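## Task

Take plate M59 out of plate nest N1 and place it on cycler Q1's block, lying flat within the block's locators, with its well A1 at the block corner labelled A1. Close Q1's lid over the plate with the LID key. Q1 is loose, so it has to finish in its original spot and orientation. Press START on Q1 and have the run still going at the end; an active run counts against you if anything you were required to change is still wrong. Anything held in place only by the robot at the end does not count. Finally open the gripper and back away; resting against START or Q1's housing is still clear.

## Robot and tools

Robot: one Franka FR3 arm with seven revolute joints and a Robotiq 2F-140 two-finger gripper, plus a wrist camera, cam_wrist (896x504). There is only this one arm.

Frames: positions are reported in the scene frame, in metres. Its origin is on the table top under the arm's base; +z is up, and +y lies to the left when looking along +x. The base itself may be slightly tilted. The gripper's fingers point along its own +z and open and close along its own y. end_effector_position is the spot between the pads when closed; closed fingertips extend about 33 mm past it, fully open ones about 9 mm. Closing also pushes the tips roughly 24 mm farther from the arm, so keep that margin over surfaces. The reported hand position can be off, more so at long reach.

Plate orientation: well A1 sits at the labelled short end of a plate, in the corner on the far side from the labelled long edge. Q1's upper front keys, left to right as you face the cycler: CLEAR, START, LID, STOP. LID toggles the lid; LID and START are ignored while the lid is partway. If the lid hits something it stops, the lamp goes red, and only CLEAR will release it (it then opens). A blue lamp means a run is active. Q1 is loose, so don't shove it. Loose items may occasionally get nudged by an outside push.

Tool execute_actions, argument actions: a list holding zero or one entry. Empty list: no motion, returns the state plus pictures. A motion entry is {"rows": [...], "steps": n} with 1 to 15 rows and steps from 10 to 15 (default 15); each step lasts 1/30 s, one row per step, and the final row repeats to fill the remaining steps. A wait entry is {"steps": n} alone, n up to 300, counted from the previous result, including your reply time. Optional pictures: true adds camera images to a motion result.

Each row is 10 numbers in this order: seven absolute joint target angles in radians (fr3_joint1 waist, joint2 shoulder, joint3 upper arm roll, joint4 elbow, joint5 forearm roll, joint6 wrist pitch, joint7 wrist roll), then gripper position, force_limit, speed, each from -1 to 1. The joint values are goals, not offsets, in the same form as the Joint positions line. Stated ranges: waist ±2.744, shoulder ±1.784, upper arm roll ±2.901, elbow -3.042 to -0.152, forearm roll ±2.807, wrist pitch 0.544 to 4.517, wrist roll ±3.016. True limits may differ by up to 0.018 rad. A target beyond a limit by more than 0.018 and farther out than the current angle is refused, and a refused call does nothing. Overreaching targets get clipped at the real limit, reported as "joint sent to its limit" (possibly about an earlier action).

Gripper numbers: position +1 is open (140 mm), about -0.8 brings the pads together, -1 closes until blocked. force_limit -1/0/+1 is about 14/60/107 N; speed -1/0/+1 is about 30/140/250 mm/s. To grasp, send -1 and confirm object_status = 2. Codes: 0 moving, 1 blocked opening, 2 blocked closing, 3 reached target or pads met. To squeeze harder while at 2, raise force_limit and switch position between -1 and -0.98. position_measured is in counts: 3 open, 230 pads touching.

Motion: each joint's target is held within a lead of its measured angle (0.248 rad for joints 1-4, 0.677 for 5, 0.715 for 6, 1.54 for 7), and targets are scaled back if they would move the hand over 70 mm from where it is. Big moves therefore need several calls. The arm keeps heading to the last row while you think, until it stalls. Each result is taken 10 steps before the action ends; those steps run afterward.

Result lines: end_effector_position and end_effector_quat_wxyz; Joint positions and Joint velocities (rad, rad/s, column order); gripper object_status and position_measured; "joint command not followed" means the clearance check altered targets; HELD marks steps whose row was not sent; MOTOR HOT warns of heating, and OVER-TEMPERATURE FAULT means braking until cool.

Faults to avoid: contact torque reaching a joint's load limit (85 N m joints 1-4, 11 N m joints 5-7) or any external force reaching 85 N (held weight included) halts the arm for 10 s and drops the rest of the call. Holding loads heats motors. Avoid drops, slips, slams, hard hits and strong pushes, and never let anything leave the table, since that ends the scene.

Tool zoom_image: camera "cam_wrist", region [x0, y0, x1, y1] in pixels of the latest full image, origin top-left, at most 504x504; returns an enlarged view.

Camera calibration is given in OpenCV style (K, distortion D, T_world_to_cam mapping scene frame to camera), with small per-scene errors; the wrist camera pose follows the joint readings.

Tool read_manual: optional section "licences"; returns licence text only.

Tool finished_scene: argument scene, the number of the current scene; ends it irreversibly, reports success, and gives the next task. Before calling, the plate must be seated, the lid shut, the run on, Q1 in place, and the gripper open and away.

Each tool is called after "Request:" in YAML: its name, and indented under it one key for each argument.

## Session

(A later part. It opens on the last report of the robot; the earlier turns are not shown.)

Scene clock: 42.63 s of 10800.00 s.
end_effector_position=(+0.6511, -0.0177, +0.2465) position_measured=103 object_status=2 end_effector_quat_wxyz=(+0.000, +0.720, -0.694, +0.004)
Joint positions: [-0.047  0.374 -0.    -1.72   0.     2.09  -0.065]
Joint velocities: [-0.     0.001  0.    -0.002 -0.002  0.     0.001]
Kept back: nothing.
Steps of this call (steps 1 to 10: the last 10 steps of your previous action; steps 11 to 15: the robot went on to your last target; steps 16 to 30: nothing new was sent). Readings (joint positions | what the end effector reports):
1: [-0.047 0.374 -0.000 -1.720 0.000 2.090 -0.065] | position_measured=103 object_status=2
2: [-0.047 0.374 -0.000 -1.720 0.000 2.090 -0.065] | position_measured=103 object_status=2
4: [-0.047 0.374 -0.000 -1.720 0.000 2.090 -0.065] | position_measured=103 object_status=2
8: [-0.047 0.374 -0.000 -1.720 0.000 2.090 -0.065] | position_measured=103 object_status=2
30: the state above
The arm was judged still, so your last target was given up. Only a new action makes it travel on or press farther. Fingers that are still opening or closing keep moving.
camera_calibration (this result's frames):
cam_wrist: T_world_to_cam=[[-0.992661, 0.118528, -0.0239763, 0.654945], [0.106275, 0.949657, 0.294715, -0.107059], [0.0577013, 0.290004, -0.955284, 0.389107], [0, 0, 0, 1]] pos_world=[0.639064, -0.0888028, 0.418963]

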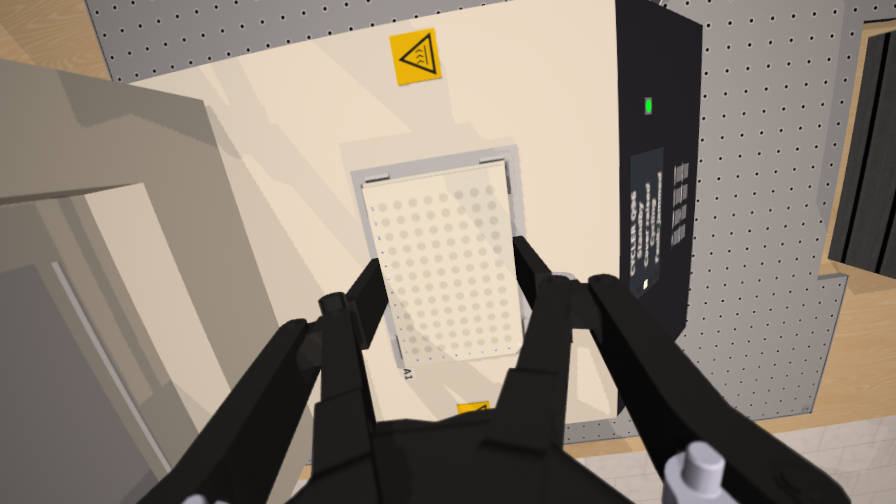

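Looks like the seated view. Release and run keys.

Request:
execute_actions:
  actions:
    - {"rows":[[-0.047,0.374,0,-1.72,0,2.09,-0.065,0.6,-0.5,-0.5]]}

Request:
execute_actions:
  actions:
    - {"steps":20}

Request:
execute_actions:
  actions:
    - {"rows":[[-0.047,0.25,0,-1.66,0,1.93,-0.065,0.6,-0.5,0]]}

Request:
execute_actions:
  actions:
    - {"steps":25}

Request:
execute_actions:
  actions:
    - {"rows":[[0.011,-0.7,0,-2.6,0,2.25,-1.57,-1,0,0]]}

Request:
execute_actions:
  actions:
    - {"steps":60}

Request:
execute_actions:
  actions:
    - {"rows":[[0.011,-0.45,0,-2.93,0,2.8,-1.57,-1,0,0]]}

Request:
execute_actions:
  actions:
    - {"steps":40}

Request:
execute_actions:
  actions:
    - {"rows":[[0.011,-0.316,0,-2.945,0,2.962,-1.57,-1,0,0]]}

Request:
execute_actions:
  actions:
    - {"steps":35}

Request:
execute_actions:
  actions:
    - {"rows":[[0.011,-0.284,0,-2.945,0,2.99,-1.57,-1,0,0]]}

Request:
execute_actions:
  actions:
    - {"steps":25}

Request:
execute_actions:
  actions:
    - {"rows":[[0.011,-0.258,0,-2.945,0,3.014,-1.57,-1,0,0]]}

Request:
execute_actions:
  actions:
    - {"steps":20}

Request:
execute_actions:
  actions:
    - {"rows":[[0.011,-0.316,0,-2.945,0,2.962,-1.57,-1,0,0]]}

Request:
execute_actions:
  actions:
    - {"steps":20}

Request:
execute_actions:
  actions:
    - {"rows":[[-0.035,-0.316,0,-2.945,0,2.962,-1.57,-1,0,0]]}

Request:
execute_actions:
  actions:
    - {"steps":20}

Request:
execute_actions:
  actions:
    - {"rows":[[-0.035,-0.286,0,-2.945,0,2.994,-1.57,-1,0,0]]}

Request:
execute_actions:
  actions:
    - {"steps":200}

Request:
execute_actions:
  actions:
    - {"rows":[[-0.035,-0.26,0,-2.945,0,3.018,-1.57,-1,0,0]]}

Request:
execute_actions:
  actions:
    - {"steps":20}

Request:
execute_actions:
  actions:
    - {"rows":[[-0.035,-0.38,0,-2.945,0,2.9,-1.57,-1,0,0]]}

Request:
execute_actions:
  actions:
    - {"steps":30}
  pictures: true

Scene clock: 44.17 s of 10800.00 s.
end_effector_position=(+0.6511, -0.0177, +0.2467) position_measured=86 object_status=0 end_effector_quat_wxyz=(-0.000, +0.720, -0.694, +0.004)
Joint positions: [-0.047  0.373 -0.    -1.72   0.     2.09  -0.065]
Joint velocities: [-0.001 -0.001 -0.     0.002 -0.001  0.     0.001]
Steps of this call (steps 1 to 41: nothing new was sent; steps 42 to 46: the first 5 steps of this action). Readings (joint positions | what the end effector reports):
42: [-0.047 0.374 -0.000 -1.720 0.000 2.090 -0.065] | position_measured=103 object_status=0
43: [-0.047 0.373 -0.000 -1.720 0.000 2.090 -0.065] | position_measured=103 object_status=0
45: [-0.047 0.373 -0.000 -1.720 0.000 2.090 -0.065] | position_measured=90 object_status=0
46: the state above

Scene clock: 44.83 s of 10800.00 s.
end_effector_position=(+0.6511, -0.0177, +0.2467) position_measured=53 object_status=3 end_effector_quat_wxyz=(+0.000, +0.720, -0.694, +0.004)
Joint positions: [-0.047  0.373 -0.    -1.72   0.     2.09  -0.065]
Joint velocities: [-0.002 -0.     0.     0.    -0.    -0.    -0.   ]
Kept back: nothing.
Steps of this call (steps 1 to 10: the last 10 steps of your previous action; steps 11 to 15: the robot went on to your last target; steps 16 to 20: nothing new was sent). Readings (joint positions | what the end effector reports):
1: [-0.047 0.373 -0.000 -1.720 0.000 2.090 -0.065] | position_measured=81 object_status=0
2: [-0.047 0.373 -0.000 -1.720 0.000 2.090 -0.065] | position_measured=76 object_status=0
4: [-0.047 0.373 -0.000 -1.720 0.000 2.090 -0.065] | position_measured=67 object_status=0
8: [-0.047 0.373 -0.000 -1.720 0.000 2.090 -0.065] | position_measured=53 object_status=0
20: the state above
The arm was judged still, so your last target was given up. Only a new action makes it travel on or press farther. Fingers that are still opening or closing keep moving.

Scene clock: 45.00 s of 10800.00 s.
end_effector_position=(+0.6520, -0.0173, +0.3176) position_measured=53 object_status=3 end_effector_quat_wxyz=(-0.014, +0.720, -0.694, +0.020)
Joint positions: [-0.047  0.283 -0.    -1.678  0.     2.    -0.065]
Joint velocities: [-0.001 -0.614  0.001  0.35   0.001 -0.361  0.001]
Steps of this call (steps 1 to 5: the first 5 steps of this action). Readings (joint positions | what the end effector reports):
1: [-0.047 0.367 -0.000 -1.718 0.000 2.072 -0.065] | position_measured=53 object_status=3
2: [-0.047 0.350 -0.000 -1.713 0.000 2.050 -0.065] | position_measured=53 object_status=3
4: [-0.047 0.305 -0.000 -1.690 0.000 2.014 -0.065] | position_measured=53 object_status=3
5: the state above

Scene clock: 45.83 s of 10800.00 s.
end_effector_position=(+0.6412, -0.0169, +0.3418) position_measured=53 object_status=3 end_effector_quat_wxyz=(-0.010, +0.720, -0.694, +0.015)
Joint positions: [-0.047  0.25  -0.    -1.659  0.     1.934 -0.065]
Joint velocities: [-0.001 -0.    -0.001 -0.     0.    -0.003  0.002]
Kept back: nothing.
Steps of this call (steps 1 to 10: the last 10 steps of your previous action; steps 11 to 25: the robot went on to your last target). Readings (joint positions | what the end effector reports):
1: [-0.047 0.265 -0.000 -1.668 0.000 1.989 -0.065] | position_measured=53 object_status=3
2: [-0.047 0.252 -0.000 -1.660 0.000 1.981 -0.065] | position_measured=53 object_status=3
4: [-0.047 0.240 -0.000 -1.653 0.000 1.968 -0.065] | position_measured=53 object_status=3
8: [-0.047 0.245 -0.000 -1.656 0.000 1.950 -0.065] | position_measured=53 object_status=3
25: the state above

Scene clock: 46.00 s of 10800.00 s.
end_effector_position=(+0.5841, +0.0123, +0.3712) position_measured=82 object_status=0 end_effector_quat_wxyz=(-0.035, +0.898, -0.433, +0.076)
Joint positions: [ 0.    -0.062 -0.    -2.023  0.     2.12  -0.654]
Joint velocities: [ 0.222 -2.304  0.097 -2.189  0.001  0.696 -3.014]
Steps of this call (steps 1 to 5: the first 5 steps of this action). Readings (joint positions | what the end effector reports):
1: [-0.040 0.218 -0.005 -1.712 0.000 1.976 -0.171] | position_measured=53 object_status=0
2: [-0.030 0.159 -0.007 -1.791 0.000 2.018 -0.302] | position_measured=59 object_status=0
4: [-0.008 0.015 -0.004 -1.947 0.000 2.092 -0.549] | position_measured=74 object_status=0
5: the state above

Scene clock: 48.00 s of 10800.00 s.
end_effector_position=(+0.4378, +0.0155, +0.3988) position_measured=233 object_status=3 end_effector_quat_wxyz=(-0.000, +0.984, +0.012, +0.177)
Joint positions: [ 0.012 -0.698  0.001 -2.598  0.     2.246 -1.563]
Joint velocities: [ 0.    -0.002 -0.001  0.    -0.001  0.    -0.005]
Kept back: nothing.
Steps of this call (steps 1 to 10: the last 10 steps of your previous action; steps 11 to 60: the robot went on to your last target). Readings (joint positions | what the end effector reports):
1: [0.006 -0.140 0.002 -2.097 0.000 2.144 -0.749] | position_measured=89 object_status=0
2: [0.010 -0.219 0.004 -2.172 0.000 2.163 -0.833] | position_measured=97 object_status=0
4: [0.012 -0.378 0.004 -2.320 0.000 2.192 -0.977] | position_measured=112 object_status=0
8: [0.012 -0.639 0.002 -2.540 0.000 2.219 -1.186] | position_measured=143 object_status=0
60: the state above
The arm was judged still, so your last target was given up. Only a new action makes it travel on or press farther. Fingers that are still opening or closing keep moving.

Scene clock: 48.17 s of 10800.00 s.
end_effector_position=(+0.4300, +0.0146, +0.2960) position_measured=233 object_status=3 end_effector_quat_wxyz=(+0.000, +0.990, +0.012, +0.141)
Joint positions: [ 0.012 -0.571  0.001 -2.749  0.     2.452 -1.563]
Joint velocities: [ 0.     0.86   0.001 -1.216  0.001  1.162  0.001]
Steps of this call (steps 1 to 5: the first 5 steps of this action). Readings (joint positions | what the end effector reports):
1: [0.012 -0.688 0.001 -2.612 0.000 2.288 -1.563] | position_measured=233 object_status=3
2: [0.012 -0.660 0.001 -2.638 0.000 2.333 -1.563] | position_measured=233 object_status=3
4: [0.012 -0.600 0.001 -2.709 0.000 2.411 -1.563] | position_measured=233 object_status=3
5: the state above

Scene clock: 49.50 s of 10800.00 s.
end_effector_position=(+0.4188, +0.0137, +0.2116) position_measured=233 object_status=3 end_effector_quat_wxyz=(+0.000, +0.987, +0.012, +0.161)
Joint positions: [ 0.012 -0.449  0.001 -2.93   0.     2.796 -1.564]
Joint velocities: [ 0.001 -0.     0.001  0.     0.     0.002 -0.001]
Kept back: nothing.
Steps of this call (steps 1 to 10: the last 10 steps of your previous action; steps 11 to 40: the robot went on to your last target). Readings (joint positions | what the end effector reports):
1: [0.012 -0.541 0.001 -2.792 0.000 2.501 -1.563] | position_measured=233 object_status=3
2: [0.012 -0.511 0.001 -2.837 0.000 2.552 -1.563] | position_measured=233 object_status=3
4: [0.012 -0.466 0.001 -2.901 0.000 2.626 -1.563] | position_measured=233 object_status=3
8: [0.012 -0.449 0.001 -2.930 0.000 2.715 -1.563] | position_measured=233 object_status=3
40: the state above

Scene clock: 49.67 s of 10800.00 s.
end_effector_position=(+0.4126, +0.0133, +0.1740) position_measured=233 object_status=3 end_effector_quat_wxyz=(+0.000, +0.989, +0.012, +0.146)
Joint positions: [ 0.012 -0.332  0.001 -2.944  0.     2.895 -1.564]
Joint velocities: [ 0.001  0.294 -0.001 -0.094  0.     0.337 -0.002]
Steps of this call (steps 1 to 5: the first 5 steps of this action). Readings (joint positions | what the end effector reports):
1: [0.012 -0.429 0.001 -2.928 0.000 2.823 -1.564] | position_measured=233 object_status=3
2: [0.012 -0.393 0.001 -2.929 0.000 2.849 -1.564] | position_measured=233 object_status=3
4: [0.012 -0.344 0.001 -2.940 0.000 2.883 -1.564] | position_measured=233 object_status=3
5: the state above

Scene clock: 50.83 s of 10800.00 s.
end_effector_position=(+0.4252, +0.0137, +0.1784) position_measured=233 object_status=3 end_effector_quat_wxyz=(-0.000, +0.986, +0.012, +0.168)
Joint positions: [ 0.012 -0.318  0.001 -2.946  0.     2.958 -1.564]
Joint velocities: [ 0.001 -0.001 -0.001 -0.001  0.001  0.001  0.   ]
Kept back: nothing.
Steps of this call (steps 1 to 10: the last 10 steps of your previous action; steps 11 to 30: the robot went on to your last target; steps 31 to 35: nothing new was sent). Readings (joint positions | what the end effector reports):
1: [0.012 -0.325 0.001 -2.946 0.000 2.905 -1.564] | position_measured=233 object_status=3
2: [0.012 -0.321 0.001 -2.946 0.000 2.914 -1.564] | position_measured=233 object_status=3
4: [0.012 -0.318 0.001 -2.946 0.000 2.928 -1.564] | position_measured=233 object_status=3
8: [0.012 -0.318 0.001 -2.946 0.000 2.945 -1.564] | position_measured=233 object_status=3
35: the state above
The arm was judged still, so your last target was given up. Only a new action makes it travel on or press farther. Fingers that are still opening or closing keep moving.

Scene clock: 51.00 s of 10800.00 s.
end_effector_position=(+0.4238, +0.0136, +0.1700) position_measured=233 object_status=3 end_effector_quat_wxyz=(-0.000, +0.986, +0.012, +0.163)
Joint positions: [ 0.012 -0.289  0.001 -2.945  0.     2.975 -1.564]
Joint velocities: [ 0.001  0.067 -0.001  0.002  0.001  0.059 -0.002]
Steps of this call (steps 1 to 5: the first 5 steps of this action). Readings (joint positions | what the end effector reports):
1: [0.012 -0.313 0.001 -2.945 0.000 2.963 -1.564] | position_measured=233 object_status=3
2: [0.012 -0.304 0.001 -2.945 0.000 2.967 -1.564] | position_measured=233 object_status=3
4: [0.012 -0.292 0.001 -2.945 0.000 2.973 -1.564] | position_measured=233 object_status=3
5: the state above

Scene clock: 51.83 s of 10800.00 s.
end_effector_position=(+0.4259, +0.0137, +0.1706) position_measured=233 object_status=3 end_effector_quat_wxyz=(-0.000, +0.986, +0.012, +0.167)
Joint positions: [ 0.012 -0.286  0.001 -2.945  0.     2.986 -1.564]
Joint velocities: [-0.     0.001 -0.001  0.     0.    -0.     0.001]
Kept back: nothing.
Steps of this call (steps 1 to 10: the last 10 steps of your previous action; steps 11 to 25: the robot went on to your last target). Readings (joint positions | what the end effector reports):
1: [0.012 -0.287 0.001 -2.945 0.000 2.977 -1.564] | position_measured=233 object_status=3
2: [0.012 -0.287 0.001 -2.945 0.000 2.978 -1.564] | position_measured=233 object_status=3
4: [0.012 -0.286 0.001 -2.945 0.000 2.981 -1.564] | position_measured=233 object_status=3
8: [0.012 -0.286 0.001 -2.945 0.000 2.984 -1.564] | position_measured=233 object_status=3
25: the state above

Scene clock: 52.00 s of 10800.00 s.
end_effector_position=(+0.4256, +0.0136, +0.1656) position_measured=233 object_status=3 end_effector_quat_wxyz=(-0.000, +0.986, +0.012, +0.165)
Joint positions: [ 0.012 -0.267  0.001 -2.944  0.     3.001 -1.564]
Joint velocities: [ 0.001  0.     0.001 -0.009  0.001  0.026 -0.002]
Steps of this call (steps 1 to 5: the first 5 steps of this action). Readings (joint positions | what the end effector reports):
1: [0.012 -0.282 0.001 -2.944 0.000 2.990 -1.564] | position_measured=233 object_status=3
2: [0.012 -0.274 0.001 -2.944 0.000 2.994 -1.564] | position_measured=233 object_status=3
4: [0.012 -0.267 0.001 -2.944 0.000 3.000 -1.564] | position_measured=233 object_status=3
5: the state above

Scene clock: 52.67 s of 10800.00 s.
end_effector_position=(+0.4256, +0.0136, +0.1656) position_measured=233 object_status=3 end_effector_quat_wxyz=(-0.000, +0.986, +0.012, +0.166)
Joint positions: [ 0.012 -0.267  0.001 -2.945  0.     3.003 -1.564]
Joint velocities: [ 0.     0.001 -0.001 -0.     0.001  0.     0.001]
Kept back: nothing.
Steps of this call (steps 1 to 10: the last 10 steps of your previous action; steps 11 to 15: the robot went on to your last target; steps 16 to 20: nothing new was sent). Readings (joint positions | what the end effector reports):
1: [0.012 -0.267 0.001 -2.945 0.000 3.001 -1.564] | position_measured=233 object_status=3
2: [0.012 -0.267 0.001 -2.945 0.000 3.002 -1.564] | position_measured=233 object_status=3
4: [0.012 -0.267 0.001 -2.945 0.000 3.002 -1.564] | position_measured=233 object_status=3
8: [0.012 -0.267 0.001 -2.945 0.000 3.003 -1.564] | position_measured=233 object_status=3
20: the state above
The arm was judged still, so your last target was given up. Only a new action makes it travel on or press farther. Fingers that are still opening or closing keep moving.

Scene clock: 52.83 s of 10800.00 s.
end_effector_position=(+0.4302, +0.0138, +0.1799) position_measured=233 object_status=3 end_effector_quat_wxyz=(-0.000, +0.984, +0.012, +0.176)
Joint positions: [ 0.012 -0.309  0.001 -2.945  0.     2.981 -1.564]
Joint velocities: [-0.    -0.099  0.001  0.009  0.001 -0.077 -0.001]
Steps of this call (steps 1 to 5: the first 5 steps of this action). Readings (joint positions | what the end effector reports):
1: [0.012 -0.275 0.001 -2.947 0.000 2.997 -1.564] | position_measured=233 object_status=3
2: [0.012 -0.288 0.001 -2.947 0.000 2.991 -1.564] | position_measured=233 object_status=3
4: [0.012 -0.305 0.001 -2.945 0.000 2.983 -1.564] | position_measured=233 object_status=3
5: the state above

Scene clock: 53.50 s of 10800.00 s.
end_effector_position=(+0.4275, +0.0138, +0.1792) position_measured=233 object_status=3 end_effector_quat_wxyz=(-0.000, +0.985, +0.012, +0.172)
Joint positions: [ 0.012 -0.314  0.001 -2.945  0.     2.966 -1.564]
Joint velocities: [-0.001  0.     0.001 -0.001  0.    -0.002 -0.   ]
Kept back: nothing.
Steps of this call (steps 1 to 10: the last 10 steps of your previous action; steps 11 to 20: the robot went on to your last target). Readings (joint positions | what the end effector reports):
1: [0.012 -0.312 0.001 -2.945 0.000 2.978 -1.564] | position_measured=233 object_status=3
2: [0.012 -0.313 0.001 -2.945 0.000 2.976 -1.564] | position_measured=233 object_status=3
4: [0.012 -0.314 0.001 -2.945 0.000 2.973 -1.564] | position_measured=233 object_status=3
8: [0.012 -0.314 0.001 -2.945 0.000 2.969 -1.564] | position_measured=233 object_status=3
20: the state above

Scene clock: 53.67 s of 10800.00 s.
end_effector_position=(+0.4276, -0.0037, +0.1793) position_measured=233 object_status=3 end_effector_quat_wxyz=(+0.003, +0.985, -0.007, +0.172)
Joint positions: [-0.028 -0.314  0.    -2.945 -0.     2.966 -1.564]
Joint velocities: [-0.088 -0.002 -0.004  0.001 -0.    -0.    -0.002]
Steps of this call (steps 1 to 5: the first 5 steps of this action). Readings (joint positions | what the end effector reports):
1: [0.003 -0.314 0.004 -2.945 -0.000 2.966 -1.564] | position_measured=233 object_status=3
2: [-0.009 -0.314 0.003 -2.945 -0.000 2.966 -1.564] | position_measured=233 object_status=3
4: [-0.024 -0.314 0.001 -2.945 -0.000 2.966 -1.564] | position_measured=233 object_status=3
5: the state above

Scene clock: 54.33 s of 10800.00 s.
end_effector_position=(+0.4276, -0.0060, +0.1793) position_measured=233 object_status=3 end_effector_quat_wxyz=(+0.004, +0.985, -0.010, +0.171)
Joint positions: [-0.034 -0.314  0.    -2.945 -0.     2.966 -1.564]
Joint velocities: [ 0.     0.001  0.001  0.001  0.001  0.001 -0.001]
Kept back: nothing.
Steps of this call (steps 1 to 10: the last 10 steps of your previous action; steps 11 to 15: the robot went on to your last target; steps 16 to 20: nothing new was sent). Readings (joint positions | what the end effector reports):
1: [-0.030 -0.314 0.000 -2.945 -0.000 2.966 -1.564] | position_measured=233 object_status=3
2: [-0.032 -0.314 0.000 -2.945 -0.000 2.966 -1.564] | position_measured=233 object_status=3
4: [-0.033 -0.314 0.000 -2.945 -0.000 2.966 -1.564] | position_measured=233 object_status=3
8: [-0.034 -0.314 0.000 -2.945 -0.000 2.966 -1.564] | position_measured=233 object_status=3
20: the state above
The arm was judged still, so your last target was given up. Only a new action makes it travel on or press farther. Fingers that are still opening or closing keep moving.

Scene clock: 54.50 s of 10800.00 s.
end_effector_position=(+0.4260, -0.0061, +0.1720) position_measured=233 object_status=3 end_effector_quat_wxyz=(+0.004, +0.986, -0.010, +0.167)
Joint positions: [-0.034 -0.291  0.    -2.944 -0.     2.981 -1.564]
Joint velocities: [-0.001  0.058  0.    -0.001  0.001  0.05  -0.001]
Steps of this call (steps 1 to 5: the first 5 steps of this action). Readings (joint positions | what the end effector reports):
1: [-0.034 -0.310 0.000 -2.944 -0.000 2.970 -1.564] | position_measured=233 object_status=3
2: [-0.034 -0.303 0.000 -2.944 -0.000 2.974 -1.564] | position_measured=233 object_status=3
4: [-0.034 -0.293 0.000 -2.944 -0.000 2.979 -1.564] | position_measured=233 object_status=3
5: the state above

Scene clock: 61.17 s of 10800.00 s.
end_effector_position=(+0.4279, -0.0061, +0.1725) position_measured=233 object_status=3 end_effector_quat_wxyz=(+0.004, +0.985, -0.010, +0.170)
Joint positions: [-0.034 -0.287  0.    -2.944 -0.     2.99  -1.564]
Joint velocities: [-0.001 -0.001  0.001  0.001  0.002 -0.    -0.002]
Kept back: nothing.
Steps of this call (steps 1 to 10: the last 10 steps of your previous action; steps 11 to 15: the robot went on to your last target; steps 16 to 200: nothing new was sent). Readings (joint positions | what the end effector reports):
1: [-0.034 -0.289 0.000 -2.944 -0.000 2.982 -1.564] | position_measured=233 object_status=3
2: [-0.034 -0.288 0.000 -2.944 -0.000 2.983 -1.564] | position_measured=233 object_status=3
4: [-0.034 -0.288 0.000 -2.944 -0.000 2.986 -1.564] | position_measured=233 object_status=3
8: [-0.034 -0.288 0.000 -2.944 -0.000 2.988 -1.564] | position_measured=233 object_status=3
200: the state above
The arm was judged still, so your last target was given up. Only a new action makes it travel on or press farther. Fingers that are still opening or closing keep moving.

Scene clock: 61.33 s of 10800.00 s.
end_effector_position=(+0.4273, -0.0062, +0.1669) position_measured=233 object_status=3 end_effector_quat_wxyz=(+0.004, +0.986, -0.010, +0.168)
Joint positions: [-0.034 -0.268  0.    -2.944 -0.     3.005 -1.564]
Joint velocities: [ 0.    -0.001  0.    -0.012  0.     0.021 -0.001]
Steps of this call (steps 1 to 5: the first 5 steps of this action). Readings (joint positions | what the end effector reports):
1: [-0.034 -0.283 0.000 -2.944 -0.000 2.994 -1.564] | position_measured=233 object_status=3
2: [-0.034 -0.276 0.000 -2.944 -0.000 2.998 -1.564] | position_measured=233 object_status=3
4: [-0.034 -0.268 0.000 -2.944 -0.000 3.004 -1.564] | position_measured=233 object_status=3
5: the state above

Scene clock: 62.00 s of 10800.00 s.
end_effector_position=(+0.4273, -0.0062, +0.1669) position_measured=233 object_status=3 end_effector_quat_wxyz=(+0.004, +0.986, -0.010, +0.169)
Joint positions: [-0.034 -0.268  0.    -2.945 -0.     3.008 -1.564]
Joint velocities: [ 0.    -0.     0.002 -0.001 -0.001 -0.    -0.001]
Kept back: nothing.
Steps of this call (steps 1 to 10: the last 10 steps of your previous action; steps 11 to 15: the robot went on to your last target; steps 16 to 20: nothing new was sent). Readings (joint positions | what the end effector reports):
1: [-0.034 -0.268 0.000 -2.944 -0.000 3.006 -1.564] | position_measured=233 object_status=3
2: [-0.034 -0.268 0.000 -2.945 -0.000 3.006 -1.564] | position_measured=233 object_status=3
4: [-0.034 -0.268 0.000 -2.945 -0.000 3.007 -1.564] | position_measured=233 object_status=3
8: [-0.034 -0.268 0.000 -2.945 -0.000 3.008 -1.564] | position_measured=233 object_status=3
20: the state above
The arm was judged still, so your last target was given up. Only a new action makes it travel on or press farther. Fingers that are still opening or closing keep moving.

Scene clock: 62.17 s of 10800.00 s.
end_effector_position=(+0.4345, -0.0062, +0.1984) position_measured=233 object_status=3 end_effector_quat_wxyz=(+0.004, +0.982, -0.010, +0.187)
Joint positions: [-0.034 -0.366  0.    -2.943 -0.     2.945 -1.564]
Joint velocities: [ 0.001 -0.241  0.     0.035 -0.    -0.214  0.   ]
Steps of this call (steps 1 to 5: the first 5 steps of this action). Readings (joint positions | what the end effector reports):
1: [-0.034 -0.285 0.000 -2.949 -0.000 2.991 -1.564] | position_measured=233 object_status=3
2: [-0.034 -0.316 0.000 -2.950 -0.000 2.974 -1.564] | position_measured=233 object_status=3
4: [-0.034 -0.356 0.000 -2.945 -0.000 2.953 -1.564] | position_measured=233 object_status=3
5: the state above

Scene clock: 63.17 s of 10800.00 s.
end_effector_position=(+0.4263, -0.0061, +0.1957) position_measured=233 object_status=3 end_effector_quat_wxyz=(+0.004, +0.985, -0.010, +0.173)
Joint positions: [-0.034 -0.378  0.    -2.943 -0.     2.904 -1.564]
Joint velocities: [ 0.001  0.    -0.001 -0.001 -0.001 -0.     0.002]
Kept back: nothing.
Steps of this call (steps 1 to 10: the last 10 steps of your previous action; steps 11 to 30: the robot went on to your last target). Readings (joint positions | what the end effector reports):
1: [-0.034 -0.372 0.000 -2.943 -0.000 2.938 -1.564] | position_measured=233 object_status=3
2: [-0.034 -0.375 0.000 -2.943 -0.000 2.933 -1.564] | position_measured=233 object_status=3
4: [-0.034 -0.378 0.000 -2.943 -0.000 2.923 -1.564] | position_measured=233 object_status=3
8: [-0.034 -0.378 0.000 -2.943 -0.000 2.913 -1.564] | position_measured=233 object_status=3
30: the state above
The arm was judged still, so your last target was given up. Only a new action makes it travel on or press farther. Fingers that are still opening or closing keep moving.
camera_calibration (this result's frames):
cam_wrist: T_world_to_cam=[[-0.160565, -0.984799, -0.0662564, 0.0760716], [-0.985688, 0.163479, -0.041148, 0.447181], [0.051354, 0.0587012, -0.996954, 0.359645], [0, 0, 0, 1]] pos_world=[0.434526, -0.0193009, 0.381991]

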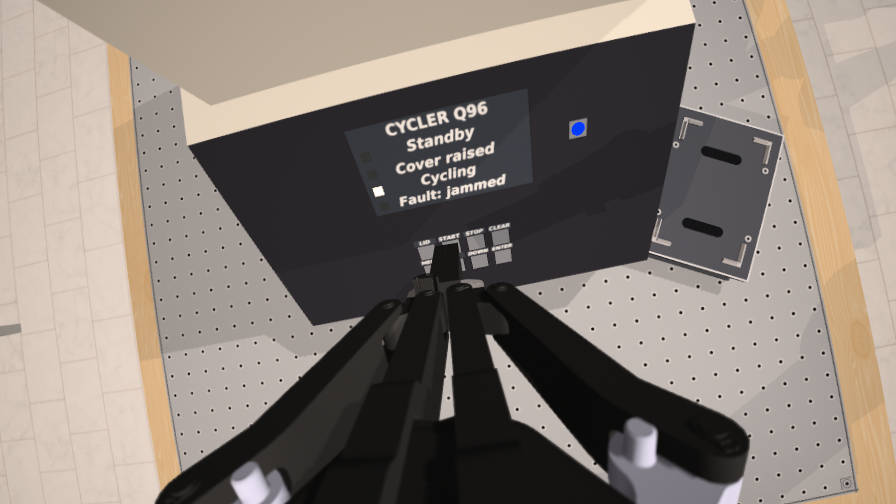

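Request:
finished_scene:
  scene: 2

The scene is finished: the task was done.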